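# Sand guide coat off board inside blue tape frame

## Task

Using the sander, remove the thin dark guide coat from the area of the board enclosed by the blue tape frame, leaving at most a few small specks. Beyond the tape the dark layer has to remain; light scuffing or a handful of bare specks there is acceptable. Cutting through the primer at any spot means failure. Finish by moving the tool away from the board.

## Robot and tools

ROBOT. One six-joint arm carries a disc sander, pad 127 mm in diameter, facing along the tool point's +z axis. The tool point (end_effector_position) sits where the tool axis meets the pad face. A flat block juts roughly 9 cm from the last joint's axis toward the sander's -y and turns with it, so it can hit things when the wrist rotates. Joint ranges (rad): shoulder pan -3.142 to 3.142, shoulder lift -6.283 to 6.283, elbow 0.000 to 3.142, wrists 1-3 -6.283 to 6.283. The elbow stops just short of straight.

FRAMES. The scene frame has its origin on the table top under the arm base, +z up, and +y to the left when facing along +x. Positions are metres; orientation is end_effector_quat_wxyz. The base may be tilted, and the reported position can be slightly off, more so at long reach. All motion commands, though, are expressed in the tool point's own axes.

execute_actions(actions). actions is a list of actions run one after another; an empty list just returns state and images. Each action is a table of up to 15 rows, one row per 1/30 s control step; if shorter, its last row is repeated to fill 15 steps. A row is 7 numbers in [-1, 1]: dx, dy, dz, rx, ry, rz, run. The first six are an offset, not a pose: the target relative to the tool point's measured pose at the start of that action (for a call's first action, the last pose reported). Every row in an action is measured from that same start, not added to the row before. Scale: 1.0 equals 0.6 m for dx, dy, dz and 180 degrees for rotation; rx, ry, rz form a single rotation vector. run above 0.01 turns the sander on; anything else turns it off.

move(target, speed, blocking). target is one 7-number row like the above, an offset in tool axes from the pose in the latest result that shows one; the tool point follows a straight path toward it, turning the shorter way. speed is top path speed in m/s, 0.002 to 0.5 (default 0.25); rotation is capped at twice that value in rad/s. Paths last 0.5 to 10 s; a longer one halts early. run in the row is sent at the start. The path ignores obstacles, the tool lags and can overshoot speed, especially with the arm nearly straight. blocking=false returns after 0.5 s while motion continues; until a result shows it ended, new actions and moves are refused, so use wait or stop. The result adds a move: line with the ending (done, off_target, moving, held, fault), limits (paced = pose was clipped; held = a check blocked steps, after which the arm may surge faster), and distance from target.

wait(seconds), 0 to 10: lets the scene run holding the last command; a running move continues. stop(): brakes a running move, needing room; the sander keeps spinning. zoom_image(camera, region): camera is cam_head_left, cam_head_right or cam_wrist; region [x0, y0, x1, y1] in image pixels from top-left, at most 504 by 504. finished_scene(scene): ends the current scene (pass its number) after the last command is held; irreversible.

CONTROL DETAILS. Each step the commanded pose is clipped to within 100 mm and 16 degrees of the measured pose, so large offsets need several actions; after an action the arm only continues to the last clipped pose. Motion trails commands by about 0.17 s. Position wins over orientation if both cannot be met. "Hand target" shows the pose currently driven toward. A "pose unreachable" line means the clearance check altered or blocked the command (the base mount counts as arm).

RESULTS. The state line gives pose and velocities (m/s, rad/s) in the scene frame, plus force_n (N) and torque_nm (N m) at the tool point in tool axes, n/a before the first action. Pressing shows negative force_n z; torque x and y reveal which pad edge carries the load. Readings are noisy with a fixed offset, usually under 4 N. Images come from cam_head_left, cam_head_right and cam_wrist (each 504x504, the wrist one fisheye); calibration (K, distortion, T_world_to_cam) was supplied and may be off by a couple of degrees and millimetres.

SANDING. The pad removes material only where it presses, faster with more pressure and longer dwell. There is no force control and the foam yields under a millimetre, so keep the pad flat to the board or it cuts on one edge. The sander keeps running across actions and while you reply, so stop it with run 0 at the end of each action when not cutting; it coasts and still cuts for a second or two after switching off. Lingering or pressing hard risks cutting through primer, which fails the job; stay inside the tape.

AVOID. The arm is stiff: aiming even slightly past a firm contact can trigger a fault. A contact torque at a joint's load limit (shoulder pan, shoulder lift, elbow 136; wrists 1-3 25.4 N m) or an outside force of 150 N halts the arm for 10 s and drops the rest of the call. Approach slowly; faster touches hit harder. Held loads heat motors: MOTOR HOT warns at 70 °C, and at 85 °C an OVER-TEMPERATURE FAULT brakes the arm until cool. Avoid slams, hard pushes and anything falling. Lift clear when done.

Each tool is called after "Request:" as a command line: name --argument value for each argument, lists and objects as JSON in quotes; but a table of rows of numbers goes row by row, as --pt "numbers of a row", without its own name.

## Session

Request:
execute_actions --actions '[]'

Scene clock: 0.00 s.
end_effector_position=(+0.4929, +0.1086, +0.6096) force_n=(-0.7, +2.8, +1.6) torque_nm=(+0.40, +0.21, -0.04) end_effector_quat_wxyz=(+0.082, +0.725, +0.641, -0.239) end_effector_velocity=(+0.000, -0.000, +0.000) end_effector_angular_velocity=(+0.000, -0.001, -0.001)
Joint positions: [-0.339 -1.814  1.65  -1.405 -1.569 -1.911]
Joint velocities: [-0.001  0.    -0.    -0.001  0.001  0.   ]
Hand target: +0.493, +0.109, +0.610; +0.082, +0.725, +0.641, -0.239
camera_calibration (this result's frames):
cam_wrist: T_world_to_cam=[[0.0567408, 0.874347, -0.481972, 0.180954], [0.998259, -0.0574819, 0.0132432, -0.443674], [-0.0161255, -0.481884, -0.876087, 0.70211], [0, 0, 0, 1]] pos_world=[0.443956, 0.154616, 0.7082]

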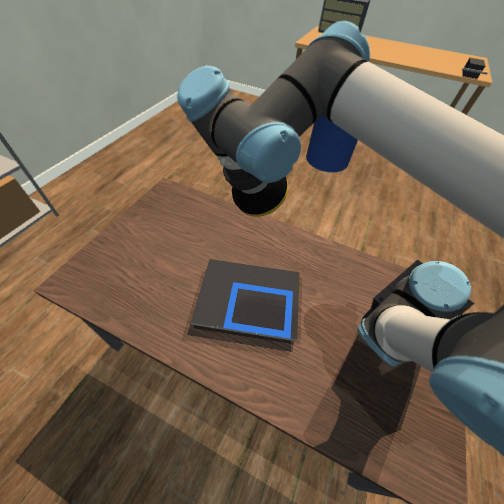

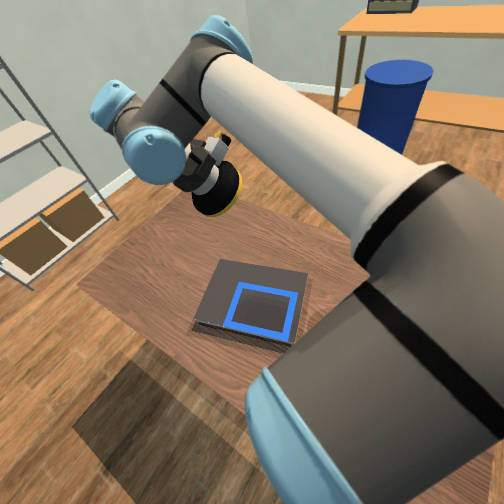

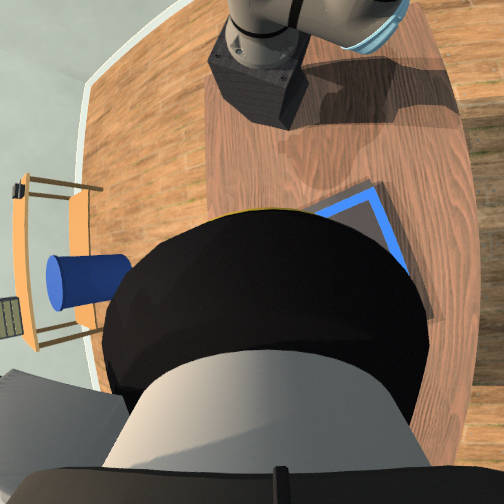

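Request:
zoom_image --camera "cam_head_left" --region '[180, 250, 310, 360]'

Request:
zoom_image --camera "cam_head_right" --region '[185, 250, 315, 360]'

Region (180, 250, 310, 360) of cam_head_left's 504x504 image, scaled by 3.877, with more detail than that image has; it fills the top 426 rows of this view, and the rest is white.

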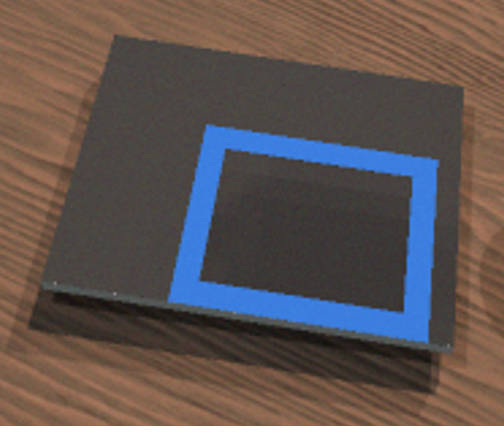

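Region (185, 250, 315, 360) of cam_head_right's 504x504 image, scaled by 3.877, with more detail than that image has; it fills the top 426 rows of this view, and the rest is white.

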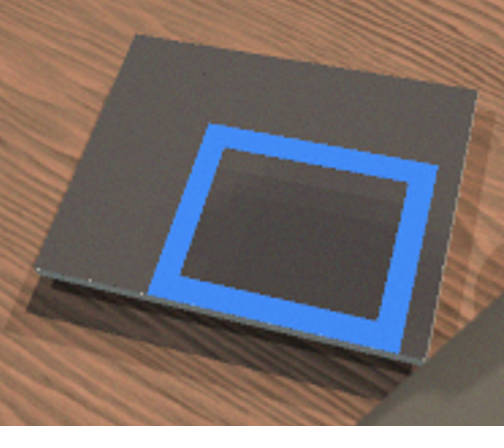

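Request:
move --target '[0.4246,0.001,0.8385,-0.09328,0.13464,-0.13224,0]' --speed 0.35

Scene clock: 13.07 s.
end_effector_position=(+0.3883, +0.1202, +0.0562) force_n=(-3.5, +1.5, -1.3) torque_nm=(+0.32, +0.51, -0.18) end_effector_quat_wxyz=(-0.001, +0.592, +0.806, -0.001) end_effector_velocity=(+0.001, -0.001, -0.002) end_effector_angular_velocity=(-0.001, -0.008, -0.002)
Joint positions: [ 0.048 -0.833  2.433 -3.403 -1.111 -1.894]
Joint velocities: [ 0.001  0.013 -0.003 -0.019 -0.001  0.007]
Hand target: +0.388, +0.120, +0.056; -0.000, +0.592, +0.806, -0.000
Off the commanded pose: 0.001 m, 0 deg.
move: done
camera_calibration (this result's frames):
cam_wrist: T_world_to_cam=[[-0.296651, 0.954352, -0.0347961, 0.0124708], [0.927894, 0.296661, 0.225842, -0.358514], [0.225856, 0.0347092, -0.973542, 0.0706058], [0, 0, 0, 1]] pos_world=[0.320416, 0.092005, 0.150139]

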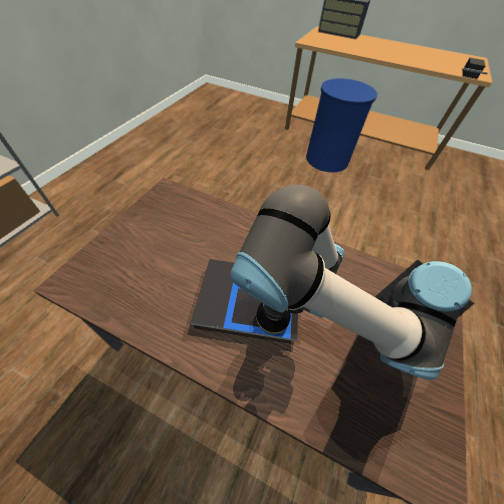

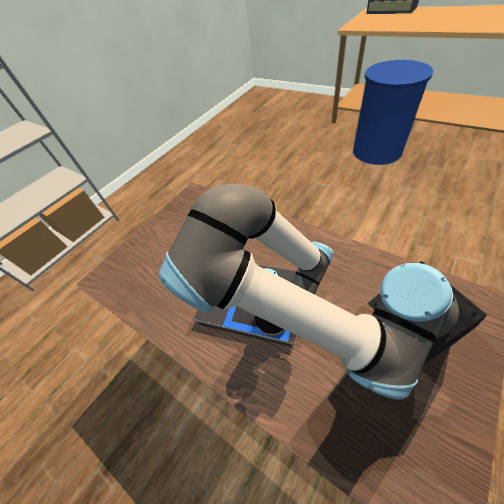

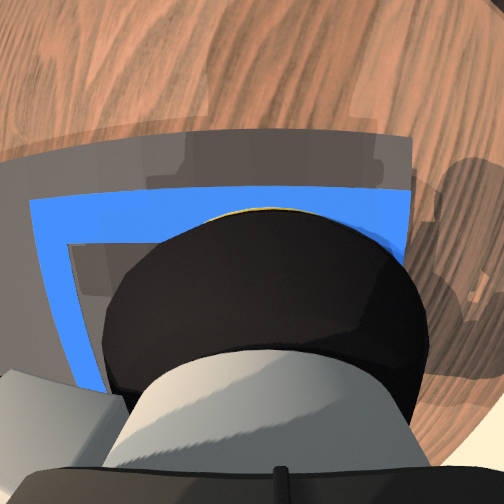

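Request:
execute_actions --actions '[]'

Request:
zoom_image --camera "cam_wrist" --region '[10, 160, 230, 300]'

Request:
zoom_image --camera "cam_wrist" --region '[200, 160, 440, 360]'

Scene clock: 14.43 s.
end_effector_position=(+0.3885, +0.1201, +0.0559) force_n=(-1.7, +0.1, +0.5) torque_nm=(+0.02, +0.36, -0.17) end_effector_quat_wxyz=(-0.000, +0.592, +0.806, -0.000) end_effector_velocity=(-0.000, +0.000, +0.000) end_effector_angular_velocity=(+0.000, -0.000, +0.001)
Joint positions: [ 0.049 -0.831  2.433 -3.405 -1.111 -1.893]
Joint velocities: [ 0.    -0.     0.    -0.001  0.    -0.   ]
Hand target: +0.388, +0.120, +0.056; -0.000, +0.592, +0.806, -0.000
Off the commanded pose: 0.001 m, 0 deg.
camera_calibration (this result's frames):
cam_wrist: T_world_to_cam=[[-0.296618, 0.954349, -0.0351445, 0.0125456], [0.927677, 0.296677, 0.22671, -0.358508], [0.226787, 0.0346436, -0.973328, 0.0699214], [0, 0, 0, 1]] pos_world=[0.320444, 0.091966, 0.149775]

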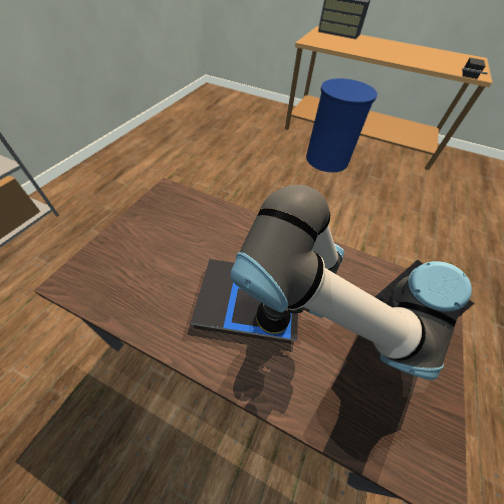

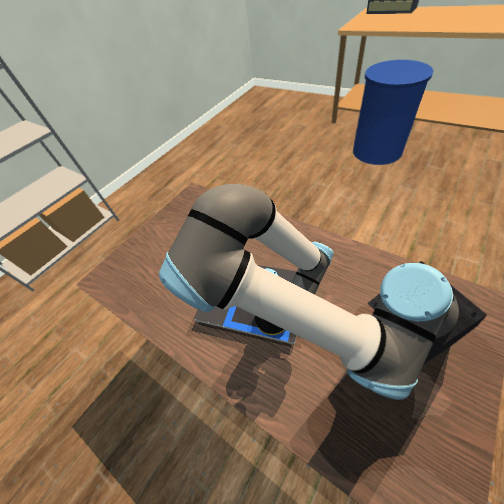

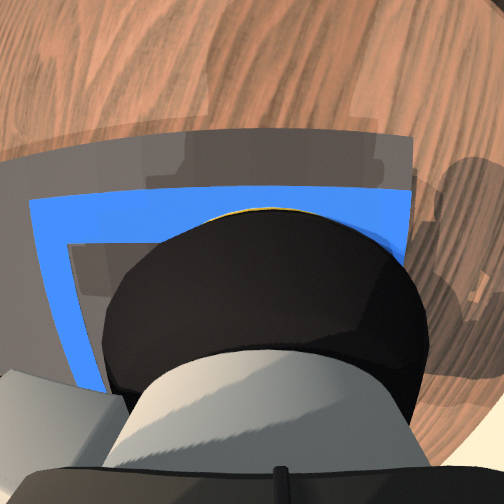

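Region (10, 160, 230, 300) of cam_wrist's 504x504 image, scaled by 2.291, with more detail than that image has; it fills the top 321 rows of this view, and the rest is white.

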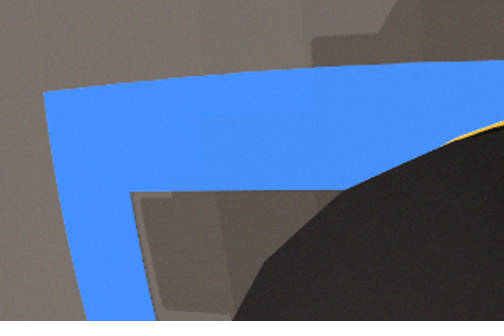

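Region (200, 160, 440, 360) of cam_wrist's 504x504 image, scaled by 2.100, with more detail than that image has.

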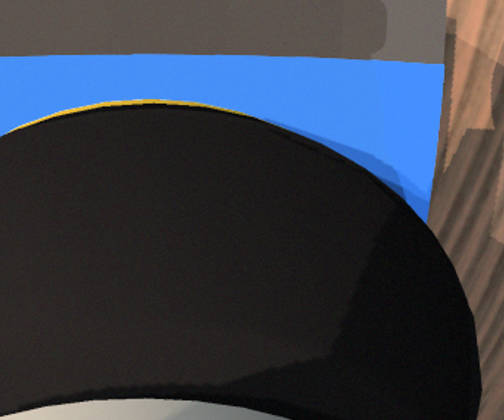

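Request:
move --target '[0.0033,-0.0083,0.0182,0,0,0,0]' --speed 0.04

Scene clock: 25.20 s.
end_effector_position=(+0.3832, +0.1205, +0.0453) force_n=(-1.5, +2.0, +0.2) torque_nm=(+0.28, +0.26, -0.18) end_effector_quat_wxyz=(-0.000, +0.592, +0.806, -0.000) end_effector_velocity=(-0.002, +0.000, -0.002) end_effector_angular_velocity=(+0.000, +0.001, -0.002)
Joint positions: [ 0.062 -0.792  2.426 -3.445 -1.115 -1.879]
Joint velocities: [ 0.003  0.009 -0.001 -0.009 -0.001  0.004]
Hand target: +0.383, +0.121, +0.045; -0.000, +0.592, +0.806, -0.000
Off the commanded pose: 0.000 m, 0 deg.
move: done
camera_calibration (this result's frames):
cam_wrist: T_world_to_cam=[[-0.296639, 0.954343, -0.0351362, 0.0102858], [0.927691, 0.296698, 0.226625, -0.351376], [0.226703, 0.0346302, -0.973348, 0.0607795], [0, 0, 0, 1]] pos_world=[0.315241, 0.0923318, 0.139152]

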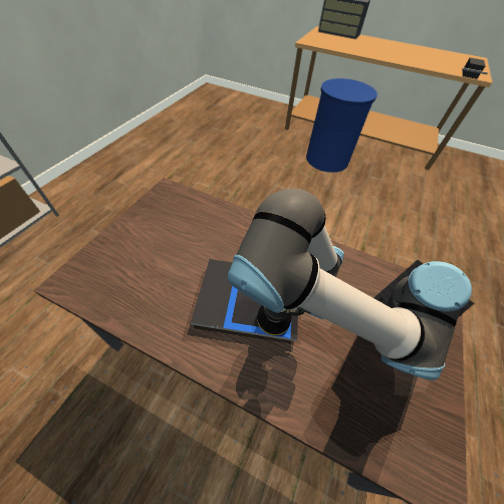

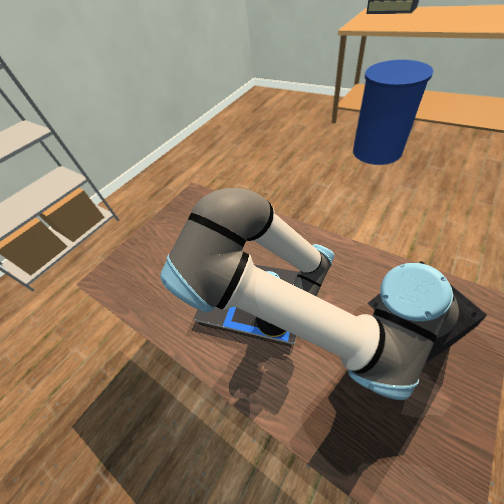

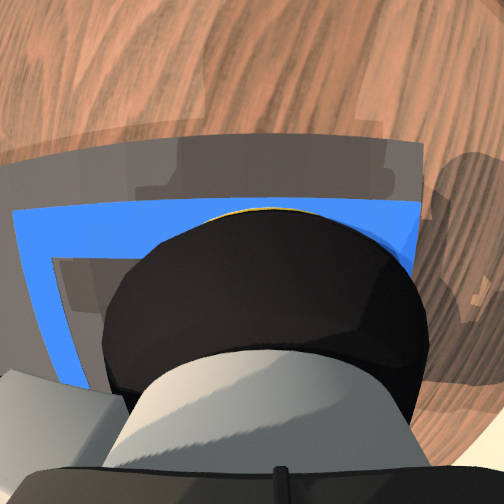

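Request:
execute_actions --actions '[[[0,0,0.0022,0,0,0,0]]]'

Scene clock: 26.40 s.
end_effector_position=(+0.3832, +0.1205, +0.0440) force_n=(-1.7, +3.0, +0.4) torque_nm=(+0.51, +0.33, -0.21) end_effector_quat_wxyz=(-0.000, +0.592, +0.806, -0.000) end_effector_velocity=(+0.000, -0.000, -0.000) end_effector_angular_velocity=(-0.000, -0.000, +0.000)
Joint positions: [ 0.064 -0.787  2.424 -3.448 -1.115 -1.877]
Joint velocities: [ 0.     0.001 -0.001 -0.001 -0.     0.   ]
Hand target: +0.383, +0.121, +0.044; -0.000, +0.592, +0.806, -0.000
Off the commanded pose: 0.000 m, 0 deg.
camera_calibration (this result's frames):
cam_wrist: T_world_to_cam=[[-0.29664, 0.954343, -0.0351375, 0.010243], [0.927692, 0.2967, 0.226621, -0.35108], [0.2267, 0.0346282, -0.973349, 0.0595215], [0, 0, 0, 1]] pos_world=[0.315239, 0.092329, 0.137857]

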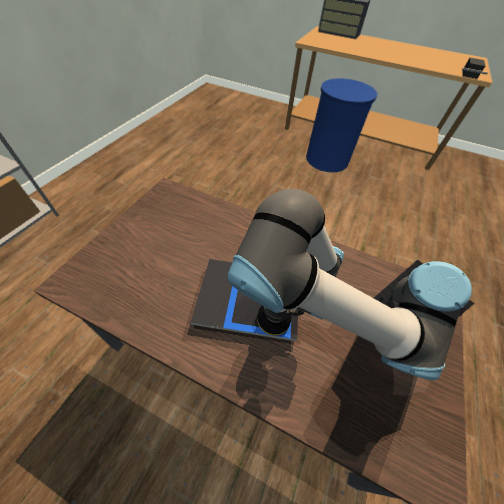

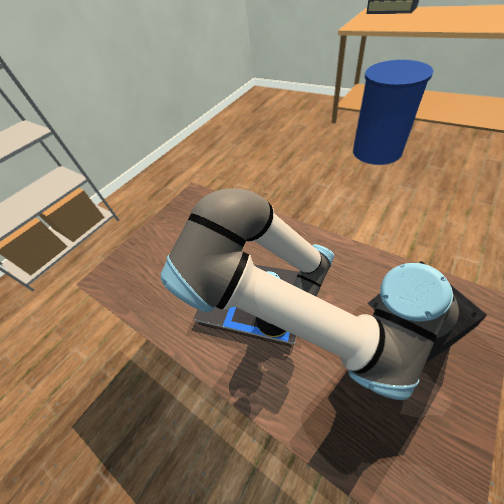

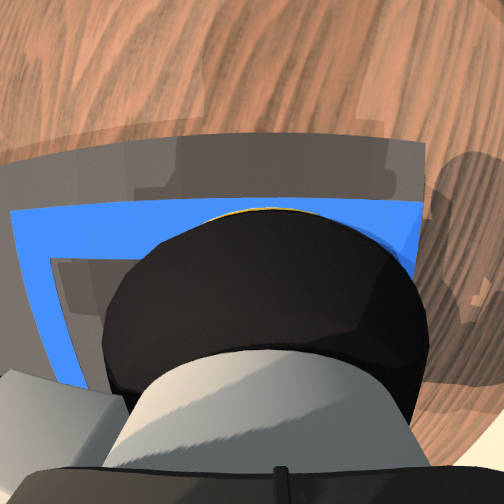

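Request:
execute_actions --actions '[[[0,0,0.0017,0,0,0,0]]]'

Scene clock: 27.80 s.
end_effector_position=(+0.3832, +0.1205, +0.0430) force_n=(-1.4, +3.2, -2.8) torque_nm=(+0.50, +0.30, -0.10) end_effector_quat_wxyz=(-0.000, +0.592, +0.806, -0.000) end_effector_velocity=(+0.000, +0.000, -0.000) end_effector_angular_velocity=(+0.000, -0.001, +0.001)
Joint positions: [ 0.065 -0.784  2.423 -3.45  -1.115 -1.876]
Joint velocities: [ 0.001  0.001 -0.001 -0.001  0.    -0.   ]
Hand target: +0.383, +0.121, +0.043; -0.000, +0.592, +0.806, -0.000
Off the commanded pose: 0.000 m, 0 deg.
camera_calibration (this result's frames):
cam_wrist: T_world_to_cam=[[-0.296643, 0.954342, -0.0351376, 0.0102115], [0.92769, 0.296703, 0.226624, -0.350856], [0.226702, 0.0346296, -0.973348, 0.0585527], [0, 0, 0, 1]] pos_world=[0.315241, 0.0923271, 0.136863]

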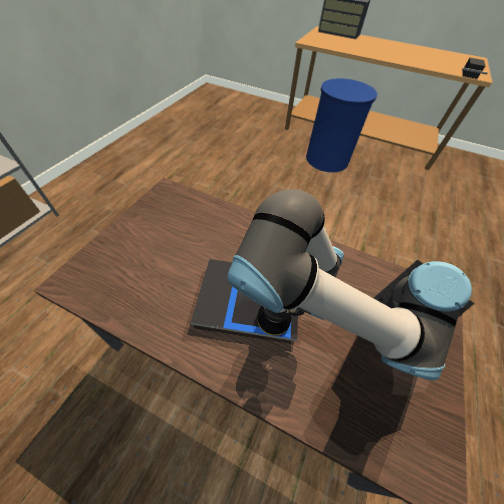

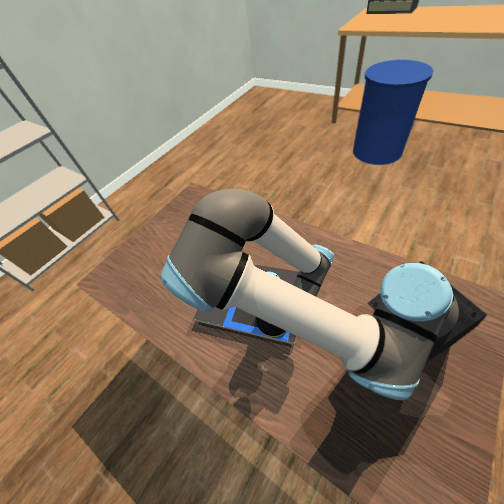

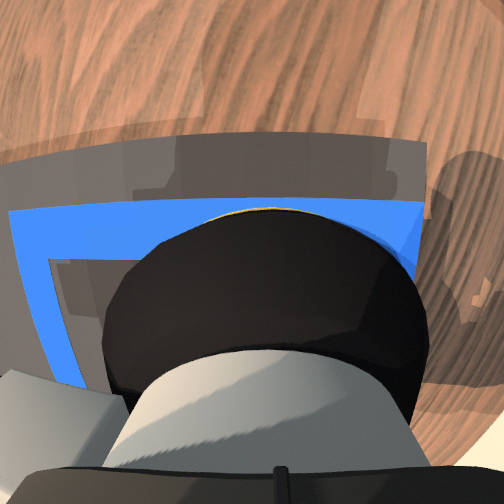

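Request:
execute_actions --actions '[[[0,0,0.0013,0,0,0,0]]]'

Scene clock: 28.97 s.
end_effector_position=(+0.3833, +0.1205, +0.0423) force_n=(-0.5, -2.4, -33.9) torque_nm=(+0.51, +0.36, -0.19) end_effector_quat_wxyz=(-0.000, +0.592, +0.806, -0.000) end_effector_velocity=(+0.000, -0.000, -0.000) end_effector_angular_velocity=(+0.000, +0.000, +0.001)
Joint positions: [ 0.066 -0.782  2.421 -3.451 -1.115 -1.875]
Joint velocities: [ 0.     0.001 -0.001  0.     0.    -0.001]
Hand target: +0.383, +0.121, +0.042; -0.000, +0.592, +0.806, -0.000
Off the commanded pose: 0.000 m, 0 deg.
camera_calibration (this result's frames):
cam_wrist: T_world_to_cam=[[-0.296645, 0.954341, -0.0351493, 0.0101889], [0.927684, 0.296706, 0.226645, -0.350691], [0.226726, 0.0346258, -0.973343, 0.057814], [0, 0, 0, 1]] pos_world=[0.315245, 0.0923267, 0.136113]

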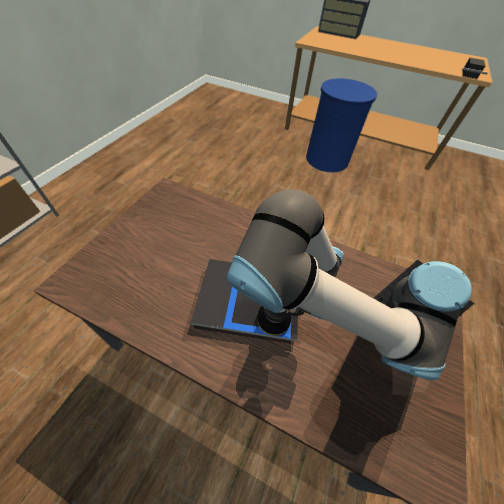

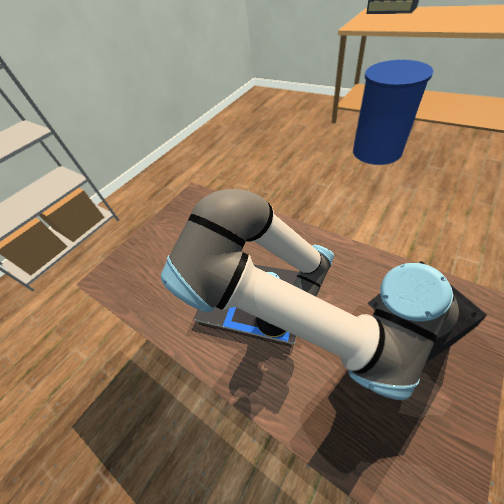

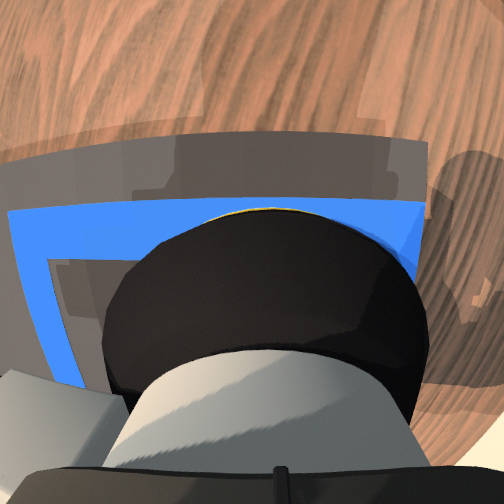

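Request:
execute_actions --actions '[]'

Request:
zoom_image --camera "cam_wrist" --region '[200, 170, 440, 290]'

Scene clock: 30.27 s.
end_effector_position=(+0.3832, +0.1205, +0.0422) force_n=(-1.7, -2.4, -36.6) torque_nm=(+0.44, +0.69, -0.22) end_effector_quat_wxyz=(-0.000, +0.592, +0.806, -0.000) end_effector_velocity=(+0.000, -0.000, +0.000) end_effector_angular_velocity=(+0.000, -0.000, -0.000)
Joint positions: [ 0.066 -0.782  2.421 -3.451 -1.115 -1.875]
Joint velocities: [-0.001 -0.     0.    -0.     0.001 -0.   ]
Hand target: +0.383, +0.121, +0.042; -0.000, +0.592, +0.806, -0.000
Off the commanded pose: 0.000 m, 0 deg.
camera_calibration (this result's frames):
cam_wrist: T_world_to_cam=[[-0.296644, 0.954342, -0.0351388, 0.0101864], [0.92769, 0.296704, 0.226622, -0.350679], [0.226701, 0.0346281, -0.973349, 0.0577947], [0, 0, 0, 1]] pos_world=[0.315242, 0.0923252, 0.136084]

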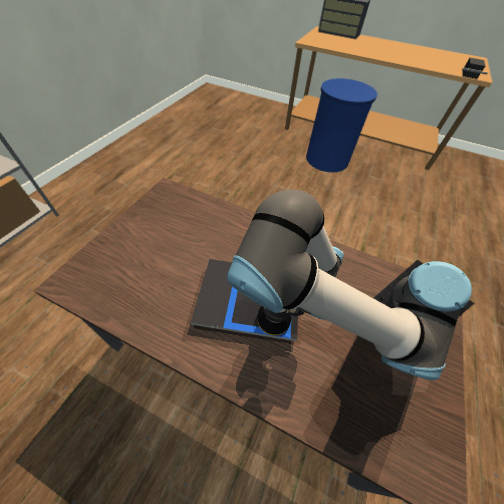

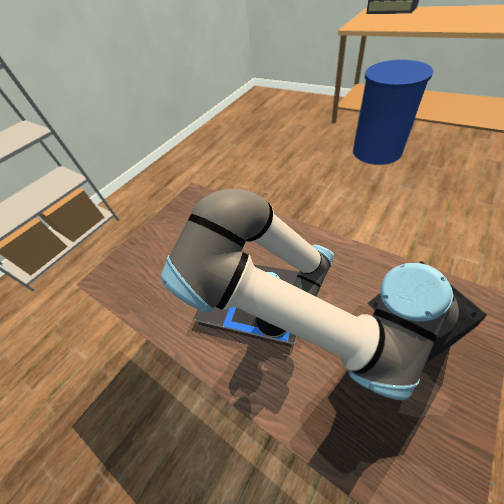

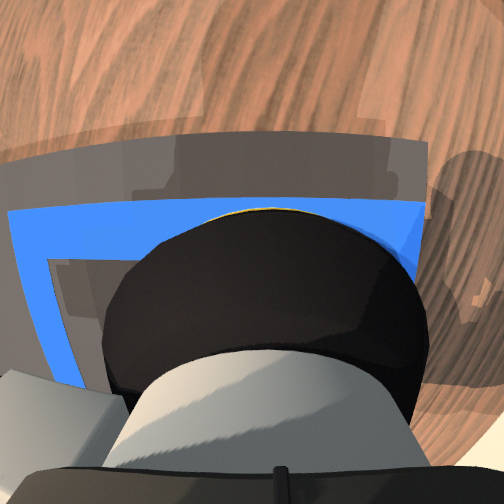

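Region (200, 170, 440, 290) of cam_wrist's 504x504 image, scaled by 2.100, with more detail than that image has.

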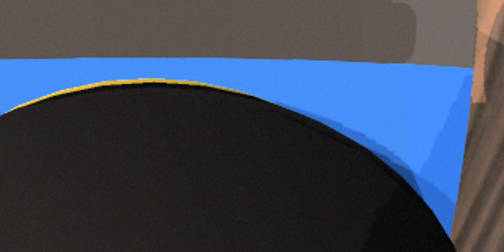

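Request:
execute_actions --actions '[[[0,0,0.0004,0,-0.0008,0,1]]]'

Request:
wait --seconds 2.3

Request:
move --target '[0,0.195,-0.0002,0,0,0,1]' --speed 0.038

Request:
wait --seconds 2.2

Request:
move --target '[-0.1078,0,-0.0028,0,0.0032,0,0]' --speed 0.15

Scene clock: 37.53 s.
end_effector_position=(+0.3833, +0.1205, +0.0420) force_n=(-1.5, +4.2, -40.5) torque_nm=(-0.15, +0.62, -0.21) end_effector_quat_wxyz=(+0.001, +0.592, +0.806, -0.001) end_effector_velocity=(+0.000, -0.000, +0.000) end_effector_angular_velocity=(+0.001, -0.001, -0.002)
Joint positions: [ 0.067 -0.781  2.421 -3.453 -1.118 -1.873]
Joint velocities: [-0.001  0.    -0.    -0.     0.001  0.001]
Hand target: +0.383, +0.121, +0.042; +0.001, +0.592, +0.806, -0.001
Off the commanded pose: 0.000 m, 0 deg.
camera_calibration (this result's frames):
cam_wrist: T_world_to_cam=[[-0.296621, 0.954253, -0.0376359, 0.0102959], [0.927518, 0.297248, 0.226614, -0.35063], [0.227434, 0.0323105, -0.973257, 0.0575667], [0, 0, 0, 1]] pos_world=[0.315177, 0.0925391, 0.135872]

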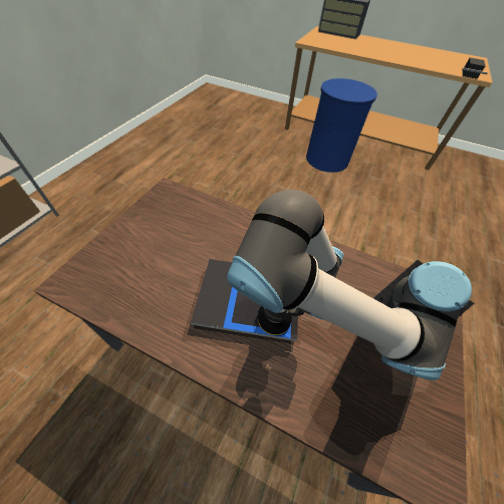

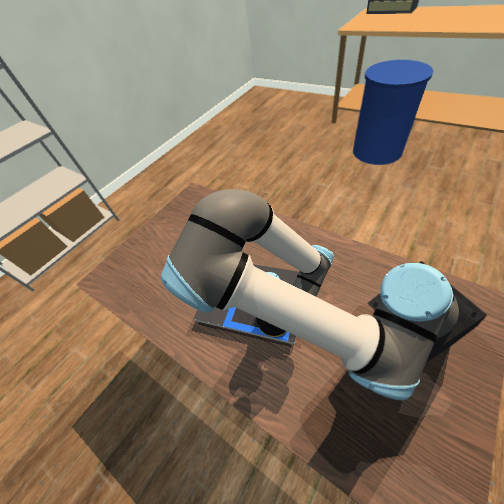

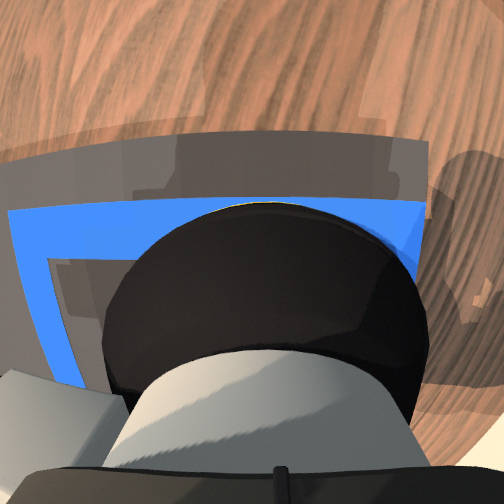

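Scene clock: 39.83 s.
end_effector_position=(+0.3833, +0.1205, +0.0420) force_n=(+0.3, +4.1, -41.4) torque_nm=(-0.14, +0.21, -0.09) end_effector_quat_wxyz=(+0.001, +0.592, +0.806, -0.001) end_effector_velocity=(+0.000, -0.000, -0.000) end_effector_angular_velocity=(-0.000, +0.000, -0.000)
Joint positions: [ 0.067 -0.781  2.421 -3.453 -1.118 -1.873]
Joint velocities: [-0.  0. -0.  0. -0. -0.]
Hand target: +0.383, +0.121, +0.042; +0.001, +0.592, +0.806, -0.001
Off the commanded pose: 0.000 m, 0 deg.
wait: 2.30 s; no rest ("run" is on)
camera_calibration (this result's frames):
cam_wrist: T_world_to_cam=[[-0.296623, 0.954252, -0.0376446, 0.0102856], [0.927518, 0.297252, 0.226609, -0.350626], [0.227432, 0.0323013, -0.973258, 0.0575559], [0, 0, 0, 1]] pos_world=[0.315173, 0.0925501, 0.135859]

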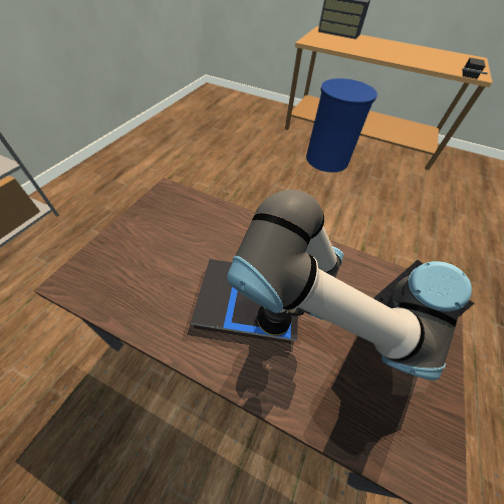

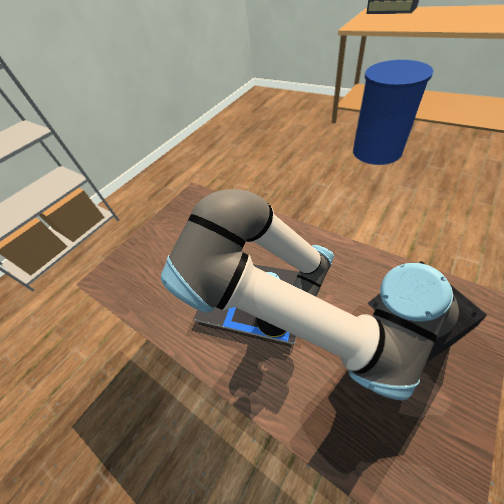

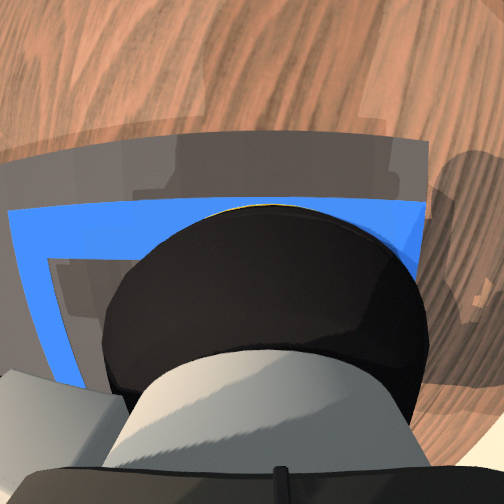

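Scene clock: 43.30 s.
end_effector_position=(+0.4946, +0.1553, +0.0421) force_n=(-5.7, -0.4, -44.3) torque_nm=(+0.59, +1.18, -0.25) end_effector_quat_wxyz=(+0.001, +0.592, +0.806, -0.001) end_effector_velocity=(+0.002, +0.000, -0.000) end_effector_angular_velocity=(-0.001, +0.001, -0.000)
Joint positions: [ 0.132 -0.861  2.14  -3.122 -1.135 -1.804]
Joint velocities: [ 0.001 -0.    -0.006  0.007 -0.001  0.001]
Hand target: +0.495, +0.155, +0.042; +0.001, +0.592, +0.806, -0.001
Off the commanded pose: 0.000 m, 0 deg.
move: done
camera_calibration (this result's frames):
cam_wrist: T_world_to_cam=[[-0.296661, 0.954236, -0.0377699, 0.010112], [0.927512, 0.29732, 0.226544, -0.464289], [0.227407, 0.0321748, -0.973268, 0.0311939], [0, 0, 0, 1]] pos_world=[0.42654, 0.127389, 0.135924]

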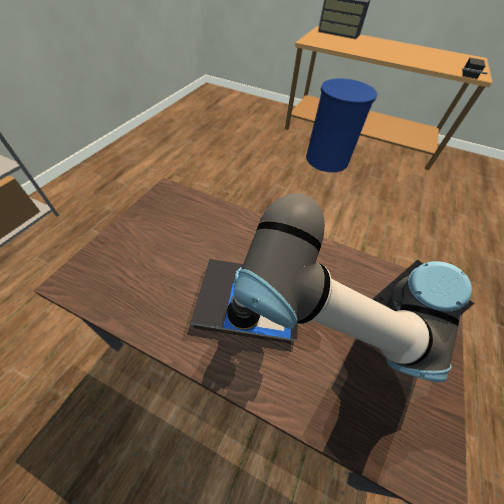

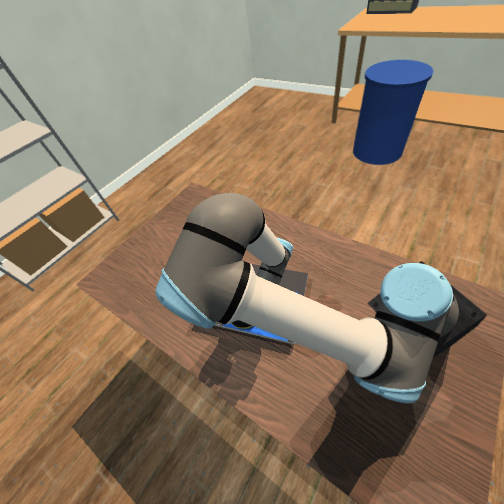

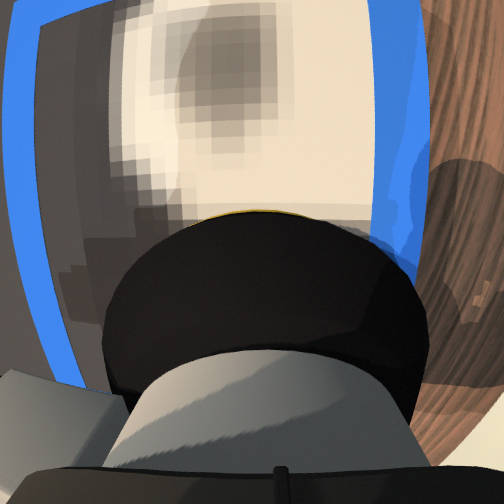

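Scene clock: 45.50 s.
end_effector_position=(+0.4949, +0.1554, +0.0420) force_n=(-4.2, -0.5, -46.2) torque_nm=(+0.79, +0.90, -0.29) end_effector_quat_wxyz=(+0.001, +0.592, +0.806, -0.001) end_effector_velocity=(-0.001, +0.000, -0.000) end_effector_angular_velocity=(-0.000, +0.002, -0.000)
Joint positions: [ 0.132 -0.861  2.14  -3.122 -1.135 -1.803]
Joint velocities: [ 0.001  0.     0.     0.001 -0.     0.001]
Hand target: +0.495, +0.155, +0.042; +0.001, +0.592, +0.806, -0.001
Off the commanded pose: 0.000 m, 0 deg.
wait: 2.20 s; no rest ("run" is on)
camera_calibration (this result's frames):
cam_wrist: T_world_to_cam=[[-0.296655, 0.95424, -0.0377173, 0.010097], [0.92753, 0.297304, 0.22649, -0.46455], [0.227339, 0.0322054, -0.973283, 0.0311457], [0, 0, 0, 1]] pos_world=[0.426799, 0.127475, 0.13591]

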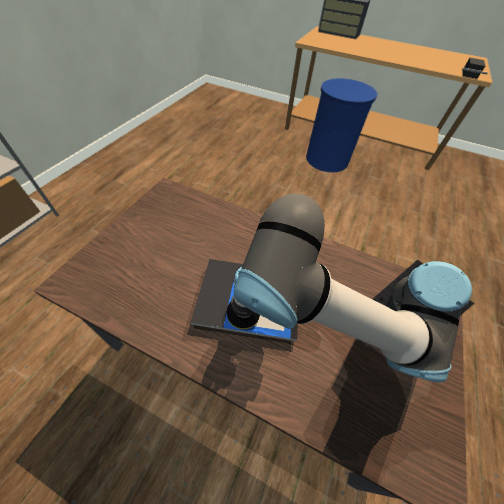

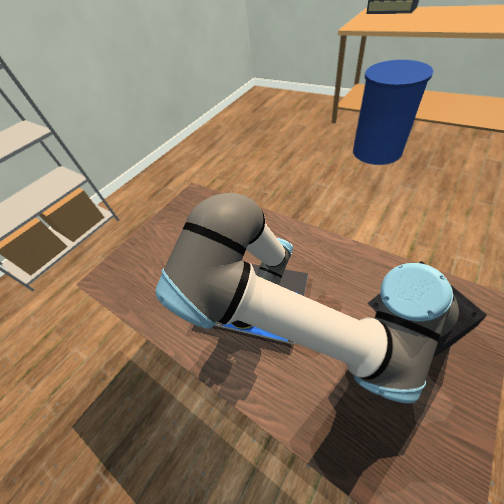

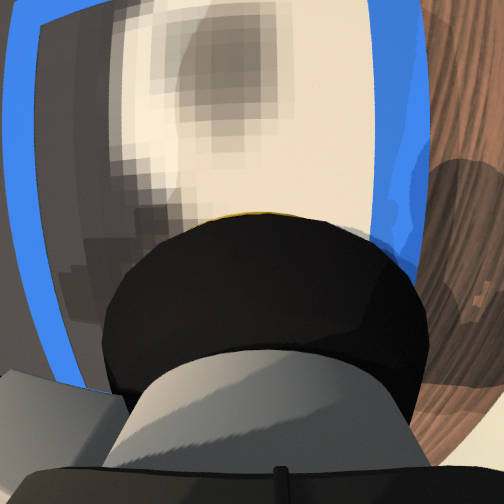

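Scene clock: 46.50 s.
end_effector_position=(+0.5141, +0.0941, +0.0440) force_n=(-2.3, +2.0, +0.6) torque_nm=(+0.26, +0.42, -0.07) end_effector_quat_wxyz=(-0.003, +0.592, +0.806, +0.002) end_effector_velocity=(+0.001, -0.002, +0.000) end_effector_angular_velocity=(+0.001, +0.000, -0.000)
Joint positions: [ 0.014 -0.815  2.111 -3.08  -1.097 -1.933]
Joint velocities: [-0.005  0.002 -0.002  0.003  0.002 -0.005]
Hand target: +0.514, +0.094, +0.044; -0.003, +0.592, +0.806, +0.002
Off the commanded pose: 0.000 m, 0 deg.
move: done
camera_calibration (this result's frames):
cam_wrist: T_world_to_cam=[[-0.296643, 0.954589, -0.027629, 0.0739578], [0.928177, 0.295001, 0.226852, -0.464766], [0.224701, 0.0416493, -0.973537, 0.0311449], [0, 0, 0, 1]] pos_world=[0.446326, 0.0652101, 0.137797]

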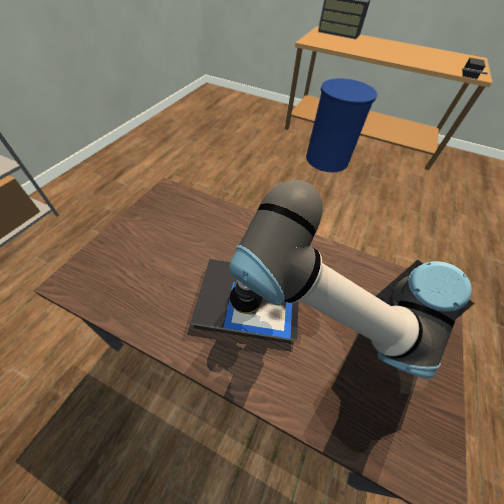

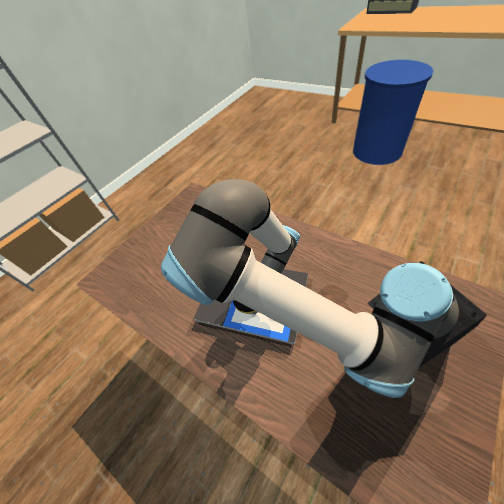

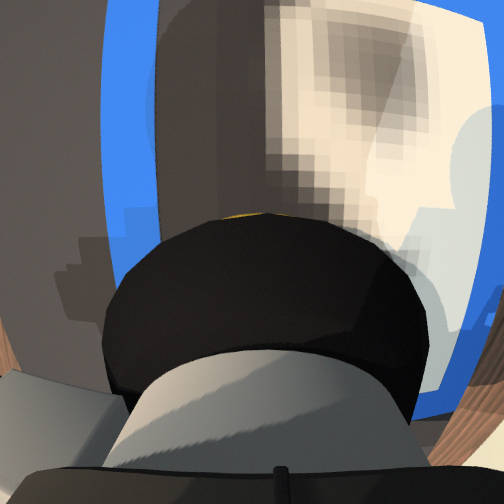

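Request:
zoom_image --camera "cam_head_left" --region '[210, 270, 310, 350]'

Request:
zoom_image --camera "cam_wrist" --region '[254, 0, 504, 440]'

Region (210, 270, 310, 350) of cam_head_left's 504x504 image, scaled by 5.040, with more detail than that image has; it fills the top 403 rows of this view, and the rest is white.

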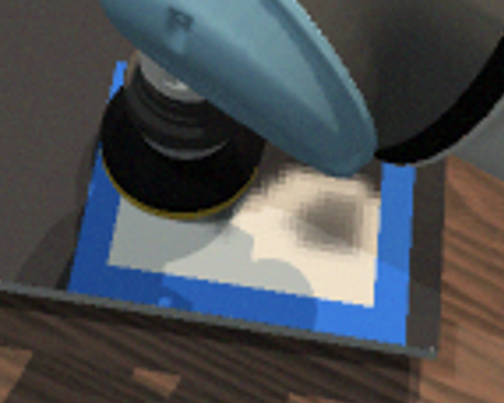

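Region (254, 0, 504, 440) of cam_wrist's 504x504 image, scaled by 1.145, with more detail than that image has; it fills the left 286 columns of this view, and the rest is white.

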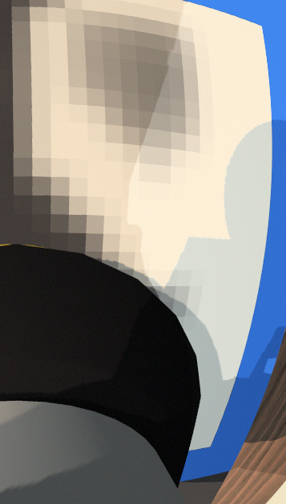

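Request:
zoom_image --camera "cam_wrist" --region '[400, 360, 500, 460]'

Request:
zoom_image --camera "cam_wrist" --region '[404, 0, 504, 100]'

Region (400, 360, 500, 460) of cam_wrist's 504x504 image, scaled by 5.040, with more detail than that image has.

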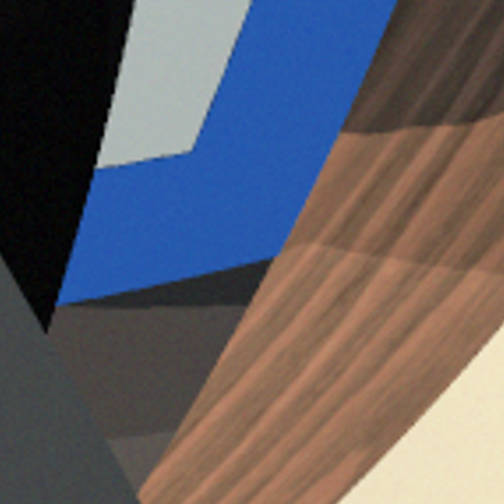

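Region (404, 0, 504, 100) of cam_wrist's 504x504 image, scaled by 5.040, with more detail than that image has.

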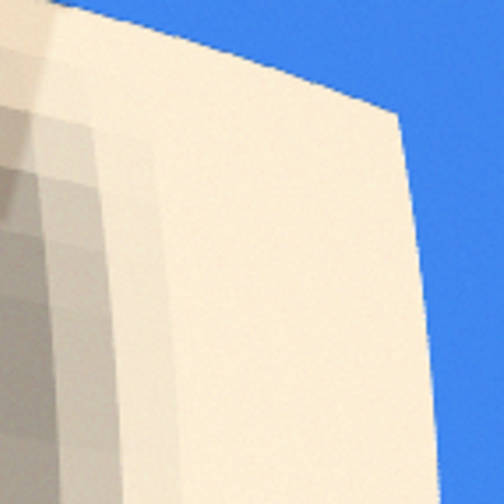

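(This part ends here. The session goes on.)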